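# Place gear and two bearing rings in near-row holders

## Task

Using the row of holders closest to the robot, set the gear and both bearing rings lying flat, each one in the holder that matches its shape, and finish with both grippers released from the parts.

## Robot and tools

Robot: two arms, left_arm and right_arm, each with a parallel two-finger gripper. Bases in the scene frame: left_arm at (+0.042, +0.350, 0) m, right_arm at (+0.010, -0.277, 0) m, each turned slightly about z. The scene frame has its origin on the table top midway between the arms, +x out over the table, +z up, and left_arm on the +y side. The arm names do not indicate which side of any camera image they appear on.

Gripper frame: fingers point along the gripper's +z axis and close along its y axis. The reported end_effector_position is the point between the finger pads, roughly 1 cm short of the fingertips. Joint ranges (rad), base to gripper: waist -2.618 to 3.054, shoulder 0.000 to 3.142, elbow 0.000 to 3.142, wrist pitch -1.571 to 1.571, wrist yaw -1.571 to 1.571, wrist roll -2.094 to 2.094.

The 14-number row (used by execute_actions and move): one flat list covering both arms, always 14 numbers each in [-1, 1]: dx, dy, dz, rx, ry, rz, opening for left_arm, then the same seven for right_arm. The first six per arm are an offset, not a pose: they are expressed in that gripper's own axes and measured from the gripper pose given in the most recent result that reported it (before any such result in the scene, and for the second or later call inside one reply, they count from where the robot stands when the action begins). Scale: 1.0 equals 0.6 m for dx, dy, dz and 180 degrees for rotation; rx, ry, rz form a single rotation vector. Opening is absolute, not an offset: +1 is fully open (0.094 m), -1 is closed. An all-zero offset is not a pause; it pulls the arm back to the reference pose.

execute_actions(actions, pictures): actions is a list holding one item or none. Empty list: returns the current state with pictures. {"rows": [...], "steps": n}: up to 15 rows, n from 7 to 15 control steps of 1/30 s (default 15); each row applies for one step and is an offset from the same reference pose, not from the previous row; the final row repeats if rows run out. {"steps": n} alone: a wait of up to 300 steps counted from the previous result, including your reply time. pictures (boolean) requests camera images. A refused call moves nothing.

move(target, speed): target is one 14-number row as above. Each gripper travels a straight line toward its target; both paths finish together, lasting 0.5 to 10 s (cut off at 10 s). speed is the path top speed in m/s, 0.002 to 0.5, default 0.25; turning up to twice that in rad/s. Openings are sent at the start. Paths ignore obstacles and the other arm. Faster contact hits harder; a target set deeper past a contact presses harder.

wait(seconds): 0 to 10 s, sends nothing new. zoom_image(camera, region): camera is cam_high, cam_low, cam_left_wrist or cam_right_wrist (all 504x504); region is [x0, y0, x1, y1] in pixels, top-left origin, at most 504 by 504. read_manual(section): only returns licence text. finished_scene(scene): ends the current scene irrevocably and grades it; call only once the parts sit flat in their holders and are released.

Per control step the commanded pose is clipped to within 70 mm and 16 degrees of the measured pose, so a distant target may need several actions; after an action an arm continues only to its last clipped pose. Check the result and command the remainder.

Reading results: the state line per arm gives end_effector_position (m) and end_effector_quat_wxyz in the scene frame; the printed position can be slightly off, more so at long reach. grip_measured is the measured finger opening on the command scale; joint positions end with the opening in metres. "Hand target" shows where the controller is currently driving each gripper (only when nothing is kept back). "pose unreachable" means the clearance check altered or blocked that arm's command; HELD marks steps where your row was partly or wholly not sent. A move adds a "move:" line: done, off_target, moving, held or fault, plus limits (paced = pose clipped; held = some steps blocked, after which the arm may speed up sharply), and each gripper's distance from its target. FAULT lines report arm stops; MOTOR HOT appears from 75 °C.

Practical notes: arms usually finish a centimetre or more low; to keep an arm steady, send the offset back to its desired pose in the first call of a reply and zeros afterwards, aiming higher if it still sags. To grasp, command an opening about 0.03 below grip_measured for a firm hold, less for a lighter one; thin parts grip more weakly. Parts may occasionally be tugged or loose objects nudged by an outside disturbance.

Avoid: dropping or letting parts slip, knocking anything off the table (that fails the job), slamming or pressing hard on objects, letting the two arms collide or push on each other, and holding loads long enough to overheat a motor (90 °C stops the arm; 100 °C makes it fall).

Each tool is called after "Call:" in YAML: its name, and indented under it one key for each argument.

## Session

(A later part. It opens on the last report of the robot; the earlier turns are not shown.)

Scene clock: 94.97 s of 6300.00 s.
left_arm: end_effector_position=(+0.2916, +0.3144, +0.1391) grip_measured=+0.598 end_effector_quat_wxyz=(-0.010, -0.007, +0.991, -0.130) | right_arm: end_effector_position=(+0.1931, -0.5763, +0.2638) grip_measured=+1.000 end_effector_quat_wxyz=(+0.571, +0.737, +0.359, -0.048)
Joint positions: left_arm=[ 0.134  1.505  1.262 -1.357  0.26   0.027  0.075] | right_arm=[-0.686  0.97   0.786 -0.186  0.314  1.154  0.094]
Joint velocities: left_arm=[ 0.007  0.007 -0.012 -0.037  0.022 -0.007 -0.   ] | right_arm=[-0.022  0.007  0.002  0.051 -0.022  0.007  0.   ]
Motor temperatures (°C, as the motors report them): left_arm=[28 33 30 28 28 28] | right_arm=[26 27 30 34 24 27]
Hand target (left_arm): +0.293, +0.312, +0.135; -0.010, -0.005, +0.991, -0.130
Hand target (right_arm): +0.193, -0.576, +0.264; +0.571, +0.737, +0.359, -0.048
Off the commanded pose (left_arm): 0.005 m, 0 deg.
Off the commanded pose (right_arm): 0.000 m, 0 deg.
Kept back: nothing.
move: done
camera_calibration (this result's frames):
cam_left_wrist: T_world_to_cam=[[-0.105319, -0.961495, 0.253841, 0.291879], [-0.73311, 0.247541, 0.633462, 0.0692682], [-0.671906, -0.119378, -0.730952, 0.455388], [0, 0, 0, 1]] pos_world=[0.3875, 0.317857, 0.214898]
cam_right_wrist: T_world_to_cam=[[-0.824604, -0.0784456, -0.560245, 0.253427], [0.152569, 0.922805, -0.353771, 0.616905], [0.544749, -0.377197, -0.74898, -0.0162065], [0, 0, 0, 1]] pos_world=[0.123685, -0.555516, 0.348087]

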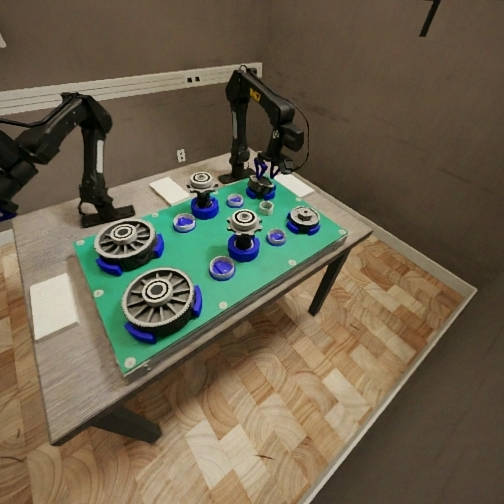

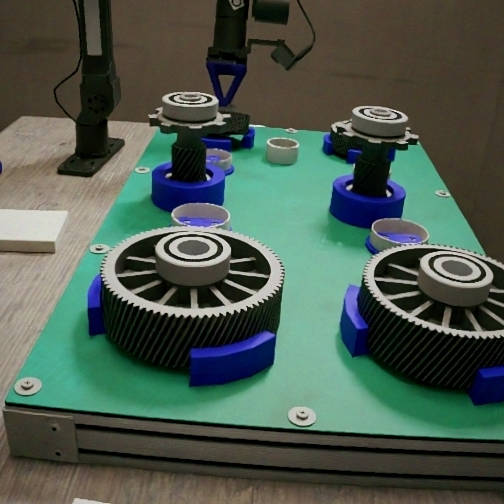

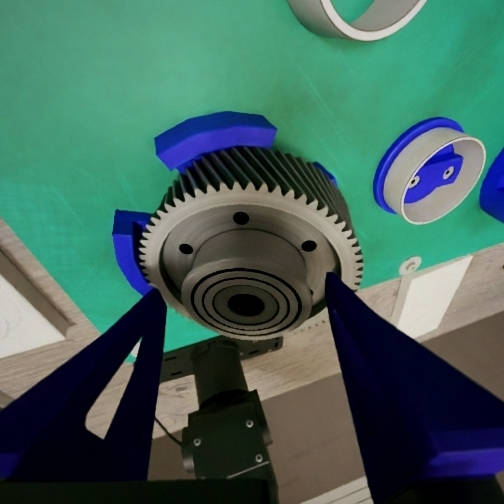

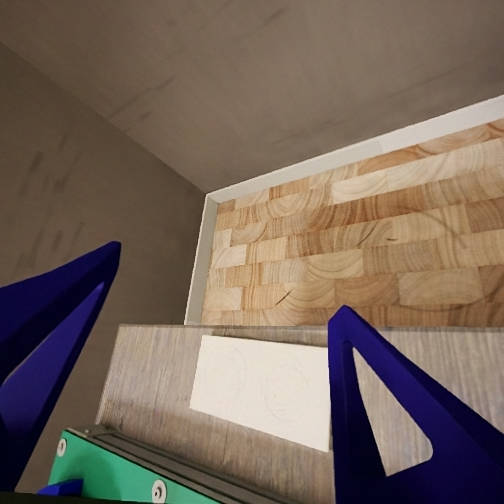

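Call:
move:
  target: [0.02,0,0.034,0,0,0,0.6,0,0,0,0,0,0,1]
  speed: 0.04

Call:
move:
  target: [0,0,0,0,0,0,0.04,0,0,0,0,0,0,1]

Scene clock: 96.10 s of 6300.00 s.
left_arm: end_effector_position=(+0.2814, +0.3135, +0.1238) grip_measured=+0.598 end_effector_quat_wxyz=(-0.012, -0.013, +0.991, -0.130) | right_arm: end_effector_position=(+0.1931, -0.5763, +0.2638) grip_measured=+1.000 end_effector_quat_wxyz=(+0.571, +0.737, +0.359, -0.048)
Joint positions: left_arm=[ 0.131  1.47   1.17  -1.301  0.259  0.014  0.075] | right_arm=[-0.686  0.97   0.786 -0.186  0.314  1.154  0.094]
Joint velocities: left_arm=[-0.002 -0.007 -0.017 -0.022  0.037 -0.022 -0.001] | right_arm=[-0.002 -0.007 -0.002 -0.037 -0.037  0.066  0.   ]
Motor temperatures (°C, as the motors report them): left_arm=[28 33 30 28 28 28] | right_arm=[26 27 30 34 24 27]
Hand target (left_arm): +0.279, +0.309, +0.119; -0.010, -0.007, +0.991, -0.130
Hand target (right_arm): +0.193, -0.576, +0.264; +0.571, +0.737, +0.359, -0.048
Off the commanded pose (left_arm): 0.007 m, 1 deg.
Off the commanded pose (right_arm): 0.000 m, 0 deg.
Kept back: nothing.
move: done
camera_calibration (this result's frames):
cam_left_wrist: T_world_to_cam=[[-0.0938537, -0.962793, 0.25342, 0.291073], [-0.732448, 0.239179, 0.637427, 0.0736933], [-0.674322, -0.125792, -0.727644, 0.439548], [0, 0, 0, 1]] pos_world=[0.377692, 0.317909, 0.199097]
cam_right_wrist: T_world_to_cam=[[-0.824604, -0.0784456, -0.560245, 0.253427], [0.152569, 0.922805, -0.353771, 0.616905], [0.544749, -0.377197, -0.74898, -0.0162065], [0, 0, 0, 1]] pos_world=[0.123685, -0.555516, 0.348087]

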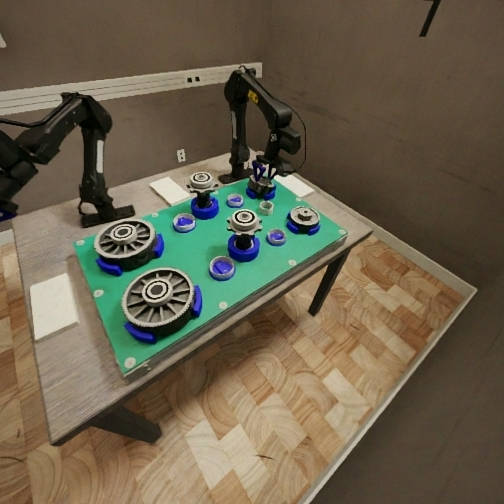

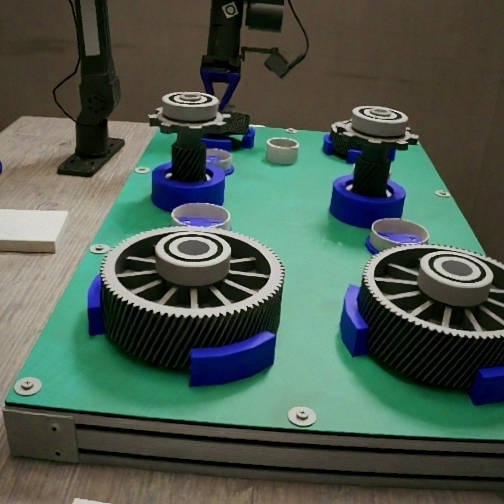

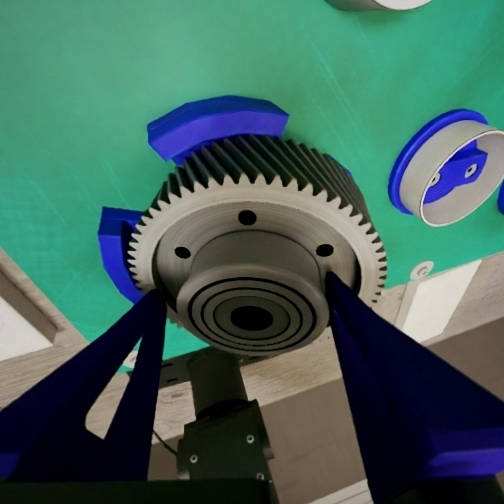

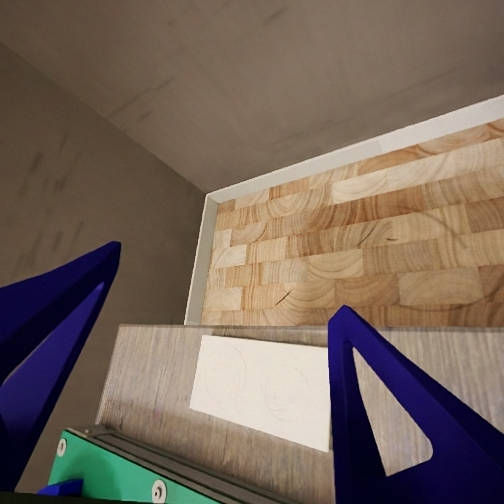

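Scene clock: 96.60 s of 6300.00 s.
left_arm: end_effector_position=(+0.2816, +0.3097, +0.1246) grip_measured=+0.243 end_effector_quat_wxyz=(-0.011, -0.012, +0.990, -0.138) | right_arm: end_effector_position=(+0.1931, -0.5763, +0.2638) grip_measured=+1.000 end_effector_quat_wxyz=(+0.571, +0.737, +0.359, -0.048)
Joint positions: left_arm=[ 0.128  1.47   1.17  -1.3    0.277  0.012  0.058] | right_arm=[-0.686  0.97   0.786 -0.186  0.314  1.154  0.094]
Joint velocities: left_arm=[-0.012  0.017 -0.012 -0.007  0.051 -0.007  0.   ] | right_arm=[-0.007  0.002  0.002 -0.007  0.051  0.125  0.   ]
Motor temperatures (°C, as the motors report them): left_arm=[28 33 30 28 28 28] | right_arm=[26 27 30 34 24 27]
Hand target (left_arm): +0.281, +0.313, +0.124; -0.012, -0.013, +0.991, -0.130
Hand target (right_arm): +0.193, -0.576, +0.264; +0.571, +0.737, +0.359, -0.048
Off the commanded pose (left_arm): 0.004 m, 1 deg.
Off the commanded pose (right_arm): 0.000 m, 0 deg.
Kept back: nothing.
move: done
camera_calibration (this result's frames):
cam_left_wrist: T_world_to_cam=[[-0.0947349, -0.958053, 0.270481, 0.283871], [-0.732831, 0.251011, 0.632418, 0.0712792], [-0.673784, -0.138304, -0.72587, 0.443318], [0, 0, 0, 1]] pos_world=[0.377828, 0.315385, 0.199931]
cam_right_wrist: T_world_to_cam=[[-0.824604, -0.0784456, -0.560245, 0.253427], [0.152569, 0.922805, -0.353771, 0.616905], [0.544749, -0.377197, -0.74898, -0.0162065], [0, 0, 0, 1]] pos_world=[0.123685, -0.555516, 0.348087]

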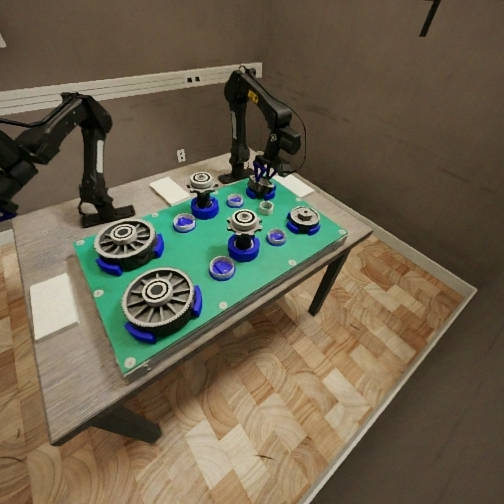

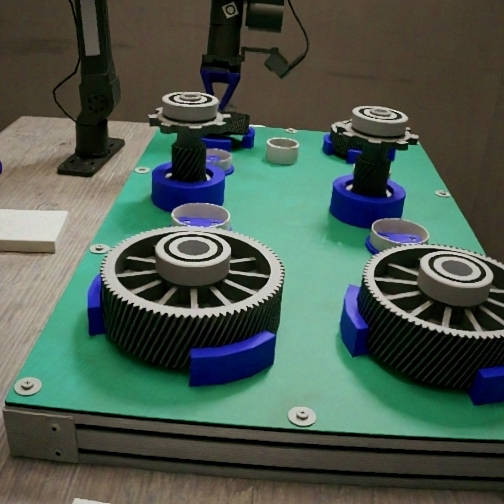

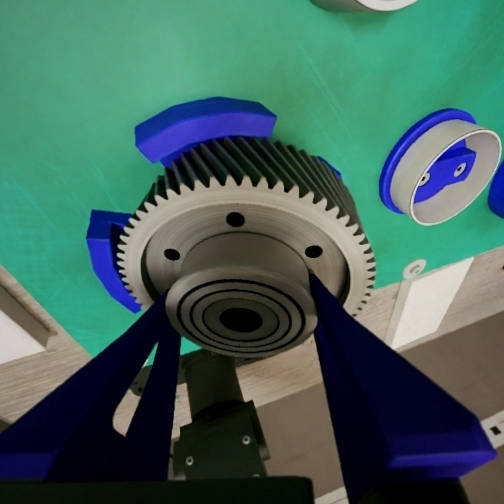

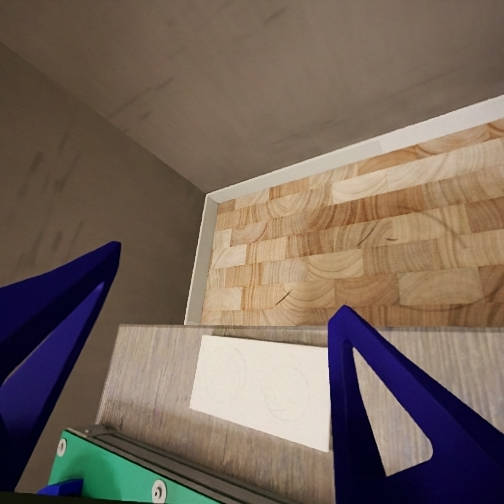

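Call:
move:
  target: [-0.008,-0.014,-0.055,-0.088,0,0,0.2,0,0,0,0,0,0,1]
  speed: 0.05

Call:
zoom_image:
  camera: "cam_high"
  region: [220, 140, 310, 215]

Call:
zoom_image:
  camera: "cam_low"
  region: [150, 50, 310, 190]

Scene clock: 99.90 s of 6300.00 s.
left_arm: end_effector_position=(+0.2838, +0.3111, +0.1274) grip_measured=+0.243 end_effector_quat_wxyz=(-0.044, -0.009, +0.999, -0.005) | right_arm: end_effector_position=(+0.1931, -0.5763, +0.2638) grip_measured=+1.000 end_effector_quat_wxyz=(+0.571, +0.737, +0.359, -0.048)
Joint positions: left_arm=[-0.05   1.547  1.277 -1.386  0.024 -0.162  0.058] | right_arm=[-0.686  0.97   0.786 -0.186  0.314  1.154  0.094]
Joint velocities: left_arm=[-0.002 -0.012  0.002 -0.095 -0.037 -0.022  0.   ] | right_arm=[ 0.002 -0.007 -0.017  0.007  0.022 -0.007  0.   ]
Motor temperatures (°C, as the motors report them): left_arm=[28 33 31 28 28 28] | right_arm=[26 27 30 34 24 27]
Hand target (left_arm): +0.286, +0.312, +0.157; -0.012, -0.011, +1.000, -0.001
Hand target (right_arm): +0.193, -0.576, +0.264; +0.571, +0.737, +0.359, -0.048
Off the commanded pose (left_arm): 0.031 m, 4 deg.
Off the commanded pose (right_arm): 0.000 m, 0 deg.
Kept back: nothing.
move: off_target (left_arm)
camera_calibration (this result's frames):
cam_left_wrist: T_world_to_cam=[[-0.104494, -0.994407, 0.0153615, 0.331214], [-0.684, 0.0830718, 0.724737, 0.0973443], [-0.721959, 0.0652236, -0.688855, 0.392645], [0, 0, 0, 1]] pos_world=[0.384667, 0.295666, 0.194838]
cam_right_wrist: T_world_to_cam=[[-0.824604, -0.0784456, -0.560245, 0.253427], [0.152569, 0.922805, -0.353771, 0.616905], [0.544749, -0.377197, -0.74898, -0.0162065], [0, 0, 0, 1]] pos_world=[0.123685, -0.555516, 0.348087]

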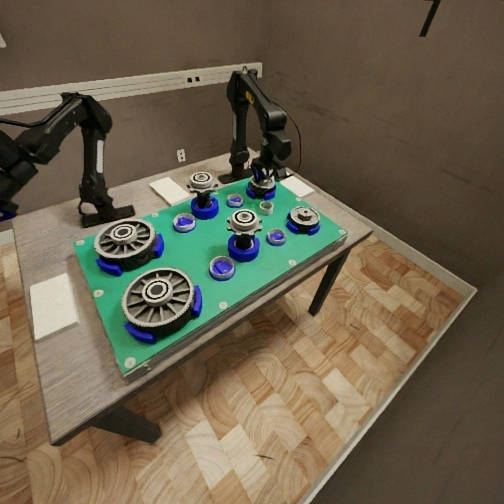

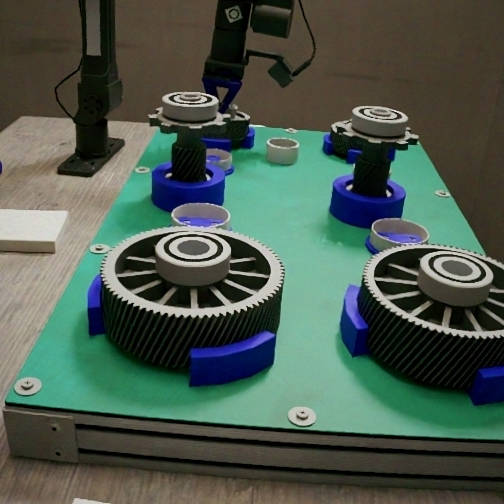

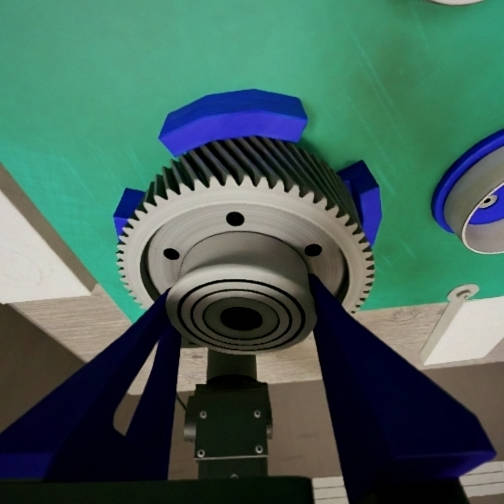

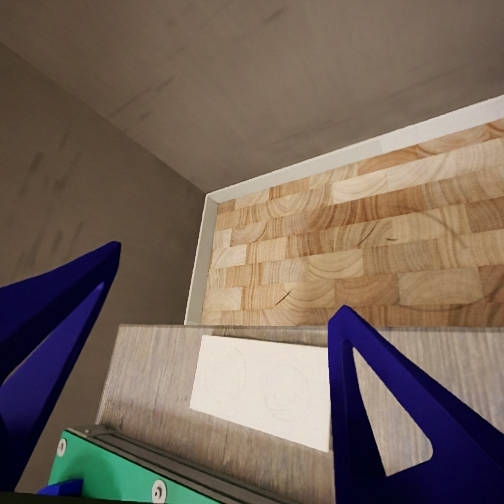

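Region (220, 140, 310, 215) of cam_high's 504x504 image, scaled by 5.600, with more detail than that image has.

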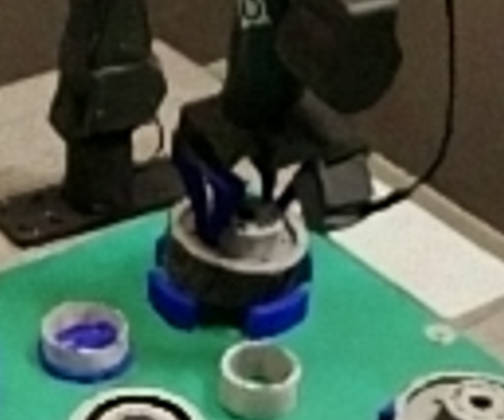

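Region (150, 50, 310, 190) of cam_low's 504x504 image, scaled by 3.150, with more detail than that image has; it fills the top 441 rows of this view, and the rest is white.

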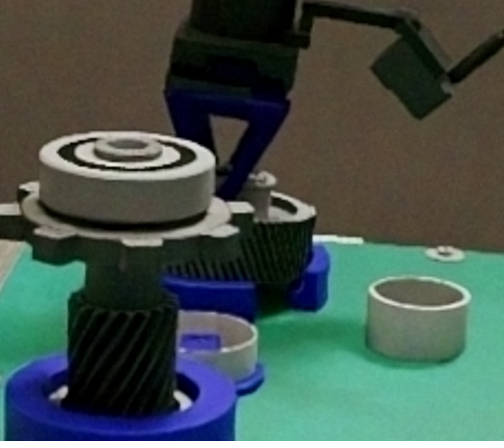

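Call:
move:
  target: [-0.025,-0.004,-0.04,0,0,0,0.2,0,0,0,0,0,0,1]
  speed: 0.03

Call:
move:
  target: [0,0,0.01,0,0,0,0.2,0,0,0,0,0,0,1]
  speed: 0.02

Call:
zoom_image:
  camera: "cam_high"
  region: [200,130,330,230]

Scene clock: 101.77 s of 6300.00 s.
left_arm: end_effector_position=(+0.2857, +0.3095, +0.1244) grip_measured=+0.241 end_effector_quat_wxyz=(-0.090, -0.009, +0.996, +0.001) | right_arm: end_effector_position=(+0.1931, -0.5763, +0.2638) grip_measured=+1.000 end_effector_quat_wxyz=(+0.571, +0.737, +0.359, -0.048)
Joint positions: left_arm=[-0.054  1.643  1.351 -1.457  0.025 -0.165  0.058] | right_arm=[-0.686  0.97   0.786 -0.186  0.314  1.154  0.094]
Joint velocities: left_arm=[-0.017  0.002  0.002 -0.037  0.037  0.007 -0.001] | right_arm=[-0.007 -0.002  0.002 -0.037 -0.007  0.007  0.   ]
Motor temperatures (°C, as the motors report them): left_arm=[28 33 31 28 28 28] | right_arm=[26 27 30 34 24 27]
Hand target (left_arm): +0.299, +0.310, +0.150; -0.043, -0.009, +0.999, -0.005
Hand target (right_arm): +0.193, -0.576, +0.264; +0.571, +0.737, +0.359, -0.048
Off the commanded pose (left_arm): 0.030 m, 5 deg.
Off the commanded pose (right_arm): 0.000 m, 0 deg.
Kept back: nothing.
move: off_target (left_arm)
camera_calibration (this result's frames):
cam_left_wrist: T_world_to_cam=[[-0.103347, -0.994564, 0.0127346, 0.329943], [-0.613886, 0.0738532, 0.785932, 0.0761686], [-0.7826, 0.073406, -0.618182, 0.398035], [0, 0, 0, 1]] pos_world=[0.392359, 0.293306, 0.181993]
cam_right_wrist: T_world_to_cam=[[-0.824604, -0.0784456, -0.560245, 0.253427], [0.152569, 0.922805, -0.353771, 0.616905], [0.544749, -0.377197, -0.74898, -0.0162065], [0, 0, 0, 1]] pos_world=[0.123685, -0.555516, 0.348087]

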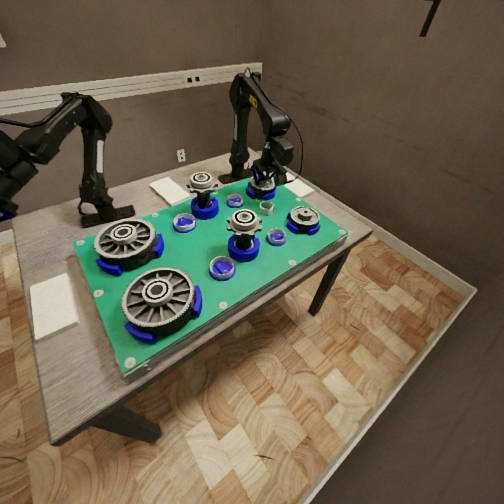

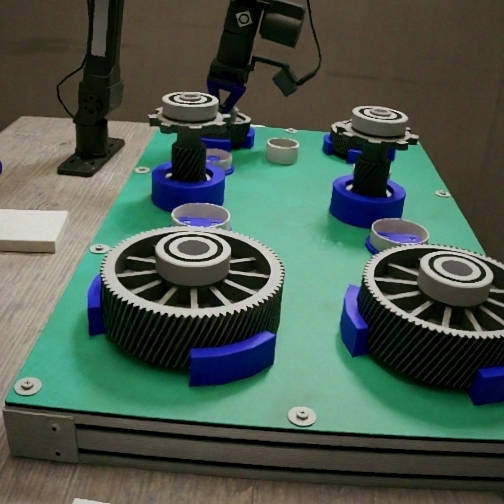

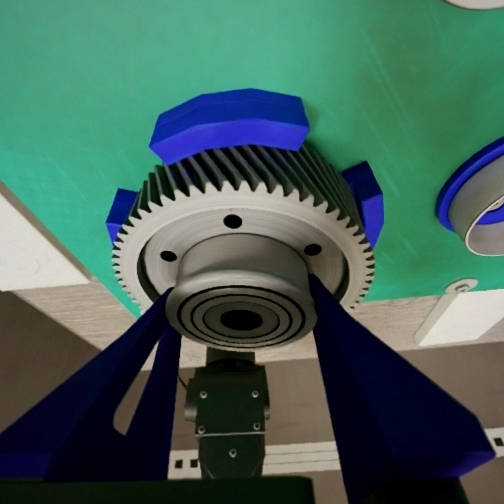

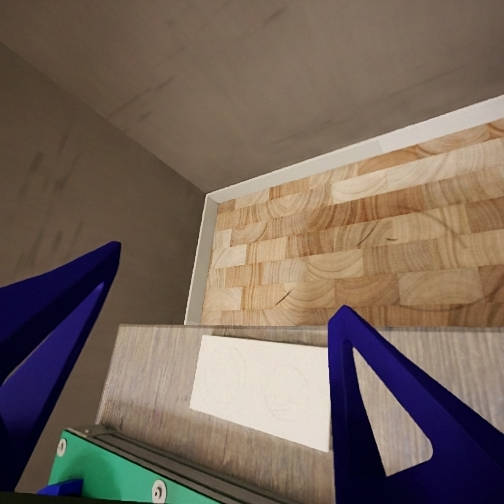

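Scene clock: 102.47 s of 6300.00 s.
left_arm: end_effector_position=(+0.2822, +0.3085, +0.1190) grip_measured=+0.236 end_effector_quat_wxyz=(-0.100, -0.008, +0.995, +0.003) | right_arm: end_effector_position=(+0.1931, -0.5763, +0.2638) grip_measured=+1.000 end_effector_quat_wxyz=(+0.571, +0.737, +0.359, -0.048)
Joint positions: left_arm=[-0.06   1.651  1.334 -1.452  0.026 -0.169  0.058] | right_arm=[-0.686  0.97   0.786 -0.186  0.314  1.154  0.094]
Joint velocities: left_arm=[-0.002 -0.007 -0.007  0.022 -0.007 -0.022  0.001] | right_arm=[ 0.012  0.012 -0.007  0.022 -0.037 -0.066  0.   ]
Motor temperatures (°C, as the motors report them): left_arm=[28 33 31 28 28 28] | right_arm=[26 27 30 34 24 27]
Hand target (left_arm): +0.285, +0.309, +0.119; -0.090, -0.009, +0.996, +0.002
Hand target (right_arm): +0.193, -0.576, +0.264; +0.571, +0.737, +0.359, -0.048
Off the commanded pose (left_arm): 0.003 m, 1 deg.
Off the commanded pose (right_arm): 0.000 m, 0 deg.
Kept back: nothing.
move: done
camera_calibration (this result's frames):
cam_left_wrist: T_world_to_cam=[[-0.104932, -0.994409, 0.0118311, 0.329141], [-0.598442, 0.0726417, 0.797866, 0.0729458], [-0.794264, 0.0766417, -0.602719, 0.392537], [0, 0, 0, 1]] pos_world=[0.38997, 0.291917, 0.174494]
cam_right_wrist: T_world_to_cam=[[-0.824604, -0.0784456, -0.560245, 0.253427], [0.152569, 0.922805, -0.353771, 0.616905], [0.544749, -0.377197, -0.74898, -0.0162065], [0, 0, 0, 1]] pos_world=[0.123685, -0.555516, 0.348087]

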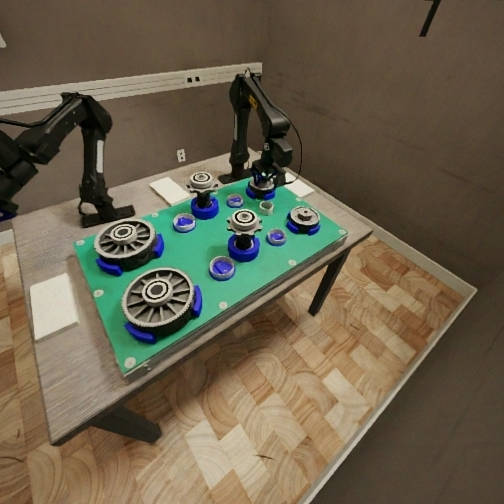

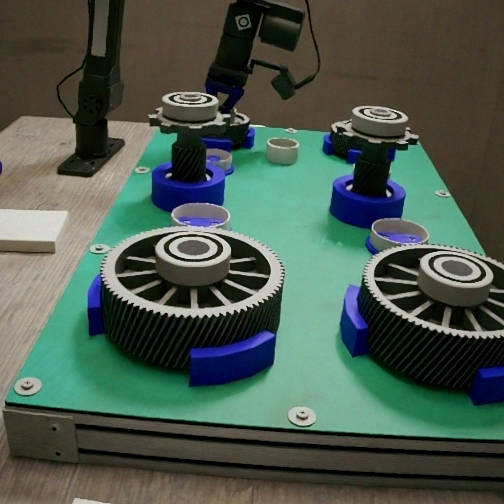

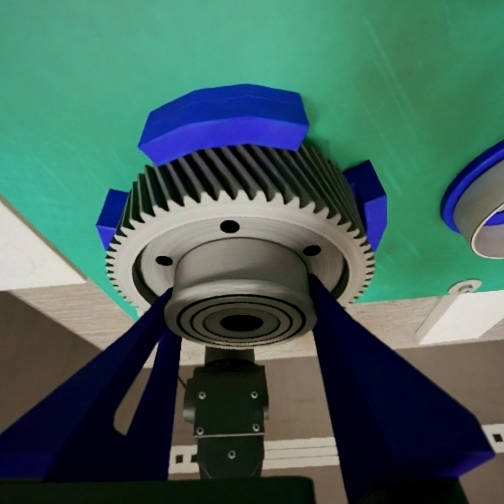

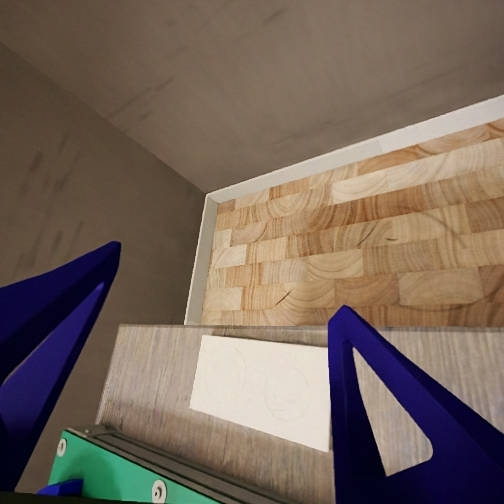

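Region (200, 130, 330, 230) of cam_high's 504x504 image, scaled by 3.877, with more detail than that image has; it fills the top 388 rows of this view, and the rest is white.

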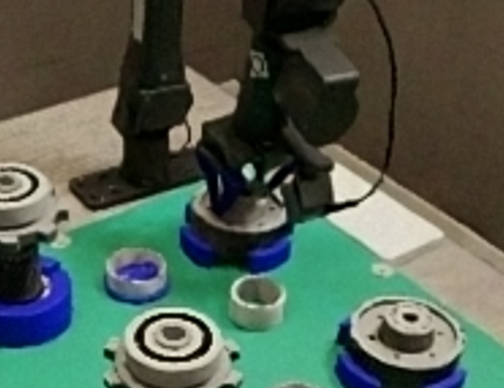

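Blocked in x, so it may already be inside the walls; releasing to look.

Call:
move:
  target: [0,0,0,0,0,0,0.8,0,0,0,0,0,0,1]

Call:
move:
  target: [0.08,0,-0.12,0,0,0,0.8,0,0,0,0,0,0,1]

Call:
zoom_image:
  camera: "cam_high"
  region: [200,130,330,230]

Scene clock: 103.40 s of 6300.00 s.
left_arm: end_effector_position=(+0.2822, +0.3061, +0.1188) grip_measured=+0.781 end_effector_quat_wxyz=(-0.100, -0.008, +0.995, -0.002) | right_arm: end_effector_position=(+0.1931, -0.5763, +0.2638) grip_measured=+1.000 end_effector_quat_wxyz=(+0.571, +0.737, +0.359, -0.048)
Joint positions: left_arm=[-0.062  1.651  1.334 -1.451  0.037 -0.17   0.084] | right_arm=[-0.686  0.97   0.786 -0.186  0.314  1.154  0.094]
Joint velocities: left_arm=[-0.002  0.002  0.007  0.007  0.007 -0.051  0.   ] | right_arm=[-0.017 -0.017 -0.032 -0.051 -0.022 -0.022  0.   ]
Motor temperatures (°C, as the motors report them): left_arm=[28 33 31 28 28 28] | right_arm=[26 27 30 34 24 27]
Hand target (left_arm): +0.282, +0.308, +0.119; -0.100, -0.008, +0.995, +0.003
Hand target (right_arm): +0.193, -0.576, +0.264; +0.571, +0.737, +0.359, -0.048
Off the commanded pose (left_arm): 0.002 m, 1 deg.
Off the commanded pose (right_arm): 0.000 m, 0 deg.
Kept back: nothing.
move: done
camera_calibration (this result's frames):
cam_left_wrist: T_world_to_cam=[[-0.103982, -0.994332, 0.0221768, 0.325239], [-0.597816, 0.0803057, 0.797601, 0.0707789], [-0.794861, 0.0696789, -0.602778, 0.394916], [0, 0, 0, 1]] pos_world=[0.390036, 0.290194, 0.174381]
cam_right_wrist: T_world_to_cam=[[-0.824604, -0.0784456, -0.560245, 0.253427], [0.152569, 0.922805, -0.353771, 0.616905], [0.544749, -0.377197, -0.74898, -0.0162065], [0, 0, 0, 1]] pos_world=[0.123685, -0.555516, 0.348087]

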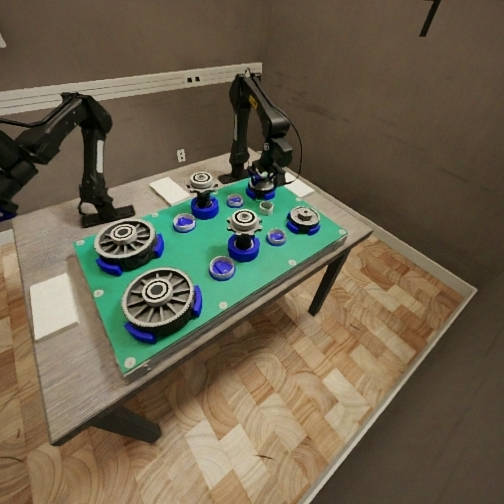

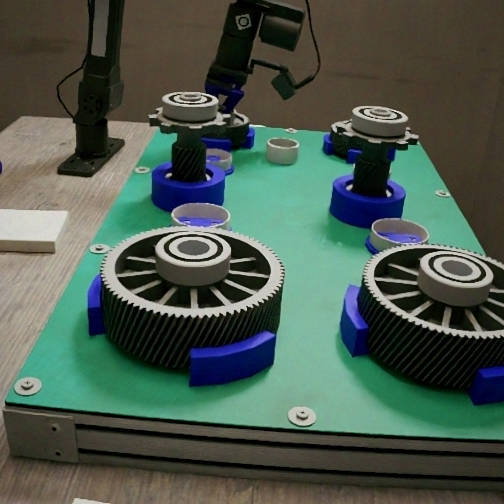

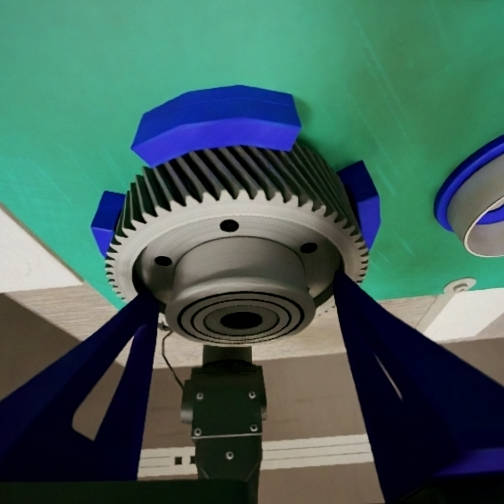

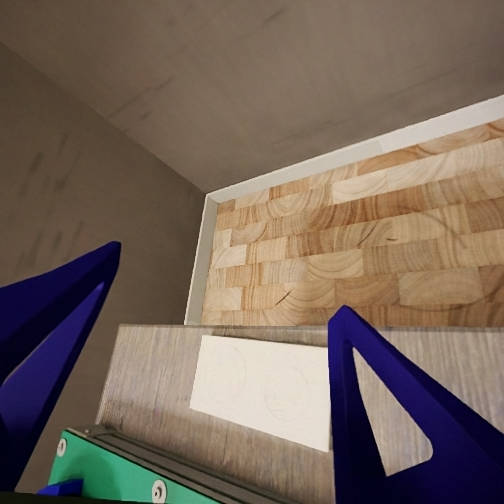

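Scene clock: 104.23 s of 6300.00 s.
left_arm: end_effector_position=(+0.2487, +0.3095, +0.1937) grip_measured=+0.798 end_effector_quat_wxyz=(+0.006, -0.011, +1.000, -0.020) | right_arm: end_effector_position=(+0.1931, -0.5763, +0.2638) grip_measured=+1.000 end_effector_quat_wxyz=(+0.571, +0.737, +0.359, -0.048)
Joint positions: left_arm=[-0.071  1.349  1.373 -1.575  0.037 -0.189  0.084] | right_arm=[-0.686  0.97   0.786 -0.186  0.314  1.154  0.094]
Joint velocities: left_arm=[-0.012 -0.022 -0.012  0.022 -0.081  0.007  0.   ] | right_arm=[0.007 0.017 0.017 0.037 0.007 0.081 0.   ]
Motor temperatures (°C, as the motors report them): left_arm=[28 33 31 28 28 28] | right_arm=[26 27 30 34 24 27]
Hand target (left_arm): +0.249, +0.307, +0.196; +0.006, -0.011, +1.000, -0.021
Hand target (right_arm): +0.193, -0.576, +0.264; +0.571, +0.737, +0.359, -0.048
Off the commanded pose (left_arm): 0.007 m, 12 deg.
Off the commanded pose (right_arm): 0.000 m, 0 deg.
joint sent to its limit (left arm) — the command would take joint 4 (wrist pitch) past its lower limit, so that joint was sent only as far as its limit.
Kept back: nothing.
move: off_target (left_arm)
camera_calibration (this result's frames):
cam_left_wrist: T_world_to_cam=[[-0.100438, -0.994384, 0.0333681, 0.320406], [-0.753982, 0.0979528, 0.649551, 0.0528102], [-0.649171, 0.0400806, -0.759585, 0.416402], [0, 0, 0, 1]] pos_world=[0.342315, 0.296744, 0.271299]
cam_right_wrist: T_world_to_cam=[[-0.824604, -0.0784456, -0.560245, 0.253427], [0.152569, 0.922805, -0.353771, 0.616905], [0.544749, -0.377197, -0.74898, -0.0162065], [0, 0, 0, 1]] pos_world=[0.123685, -0.555516, 0.348087]

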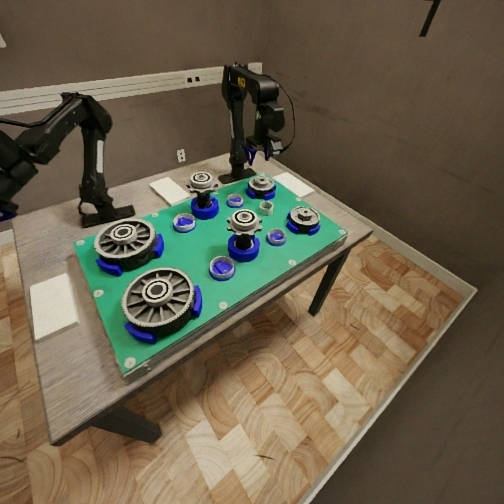

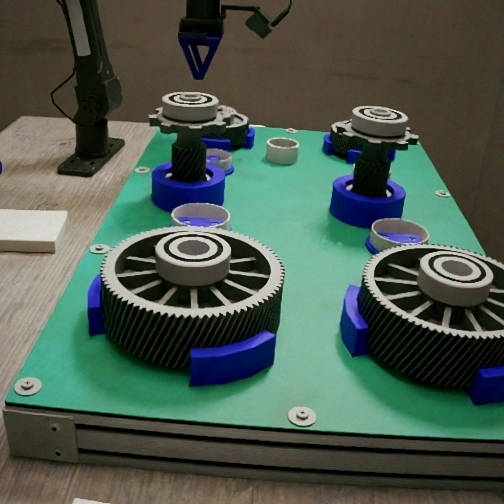

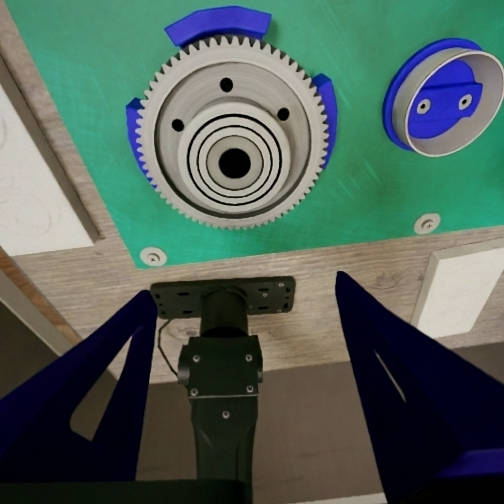

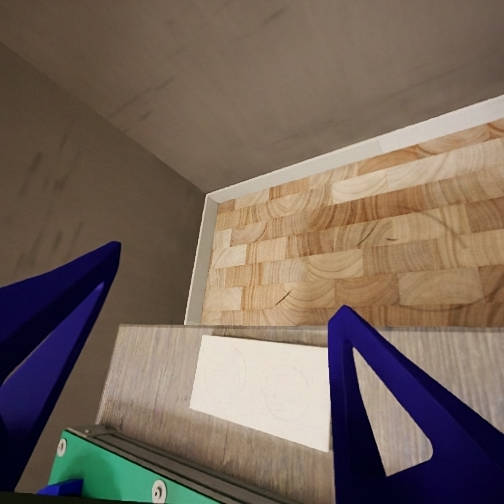

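Region (200, 130, 330, 230) of cam_high's 504x504 image, scaled by 3.877, with more detail than that image has; it fills the top 388 rows of this view, and the rest is white.

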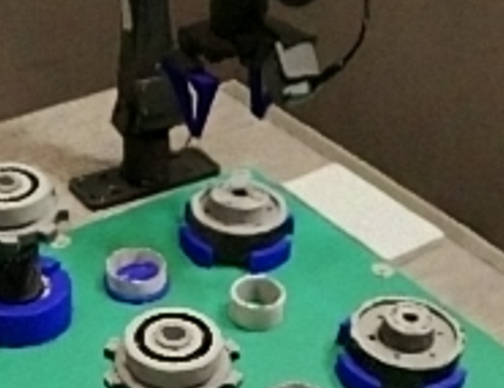

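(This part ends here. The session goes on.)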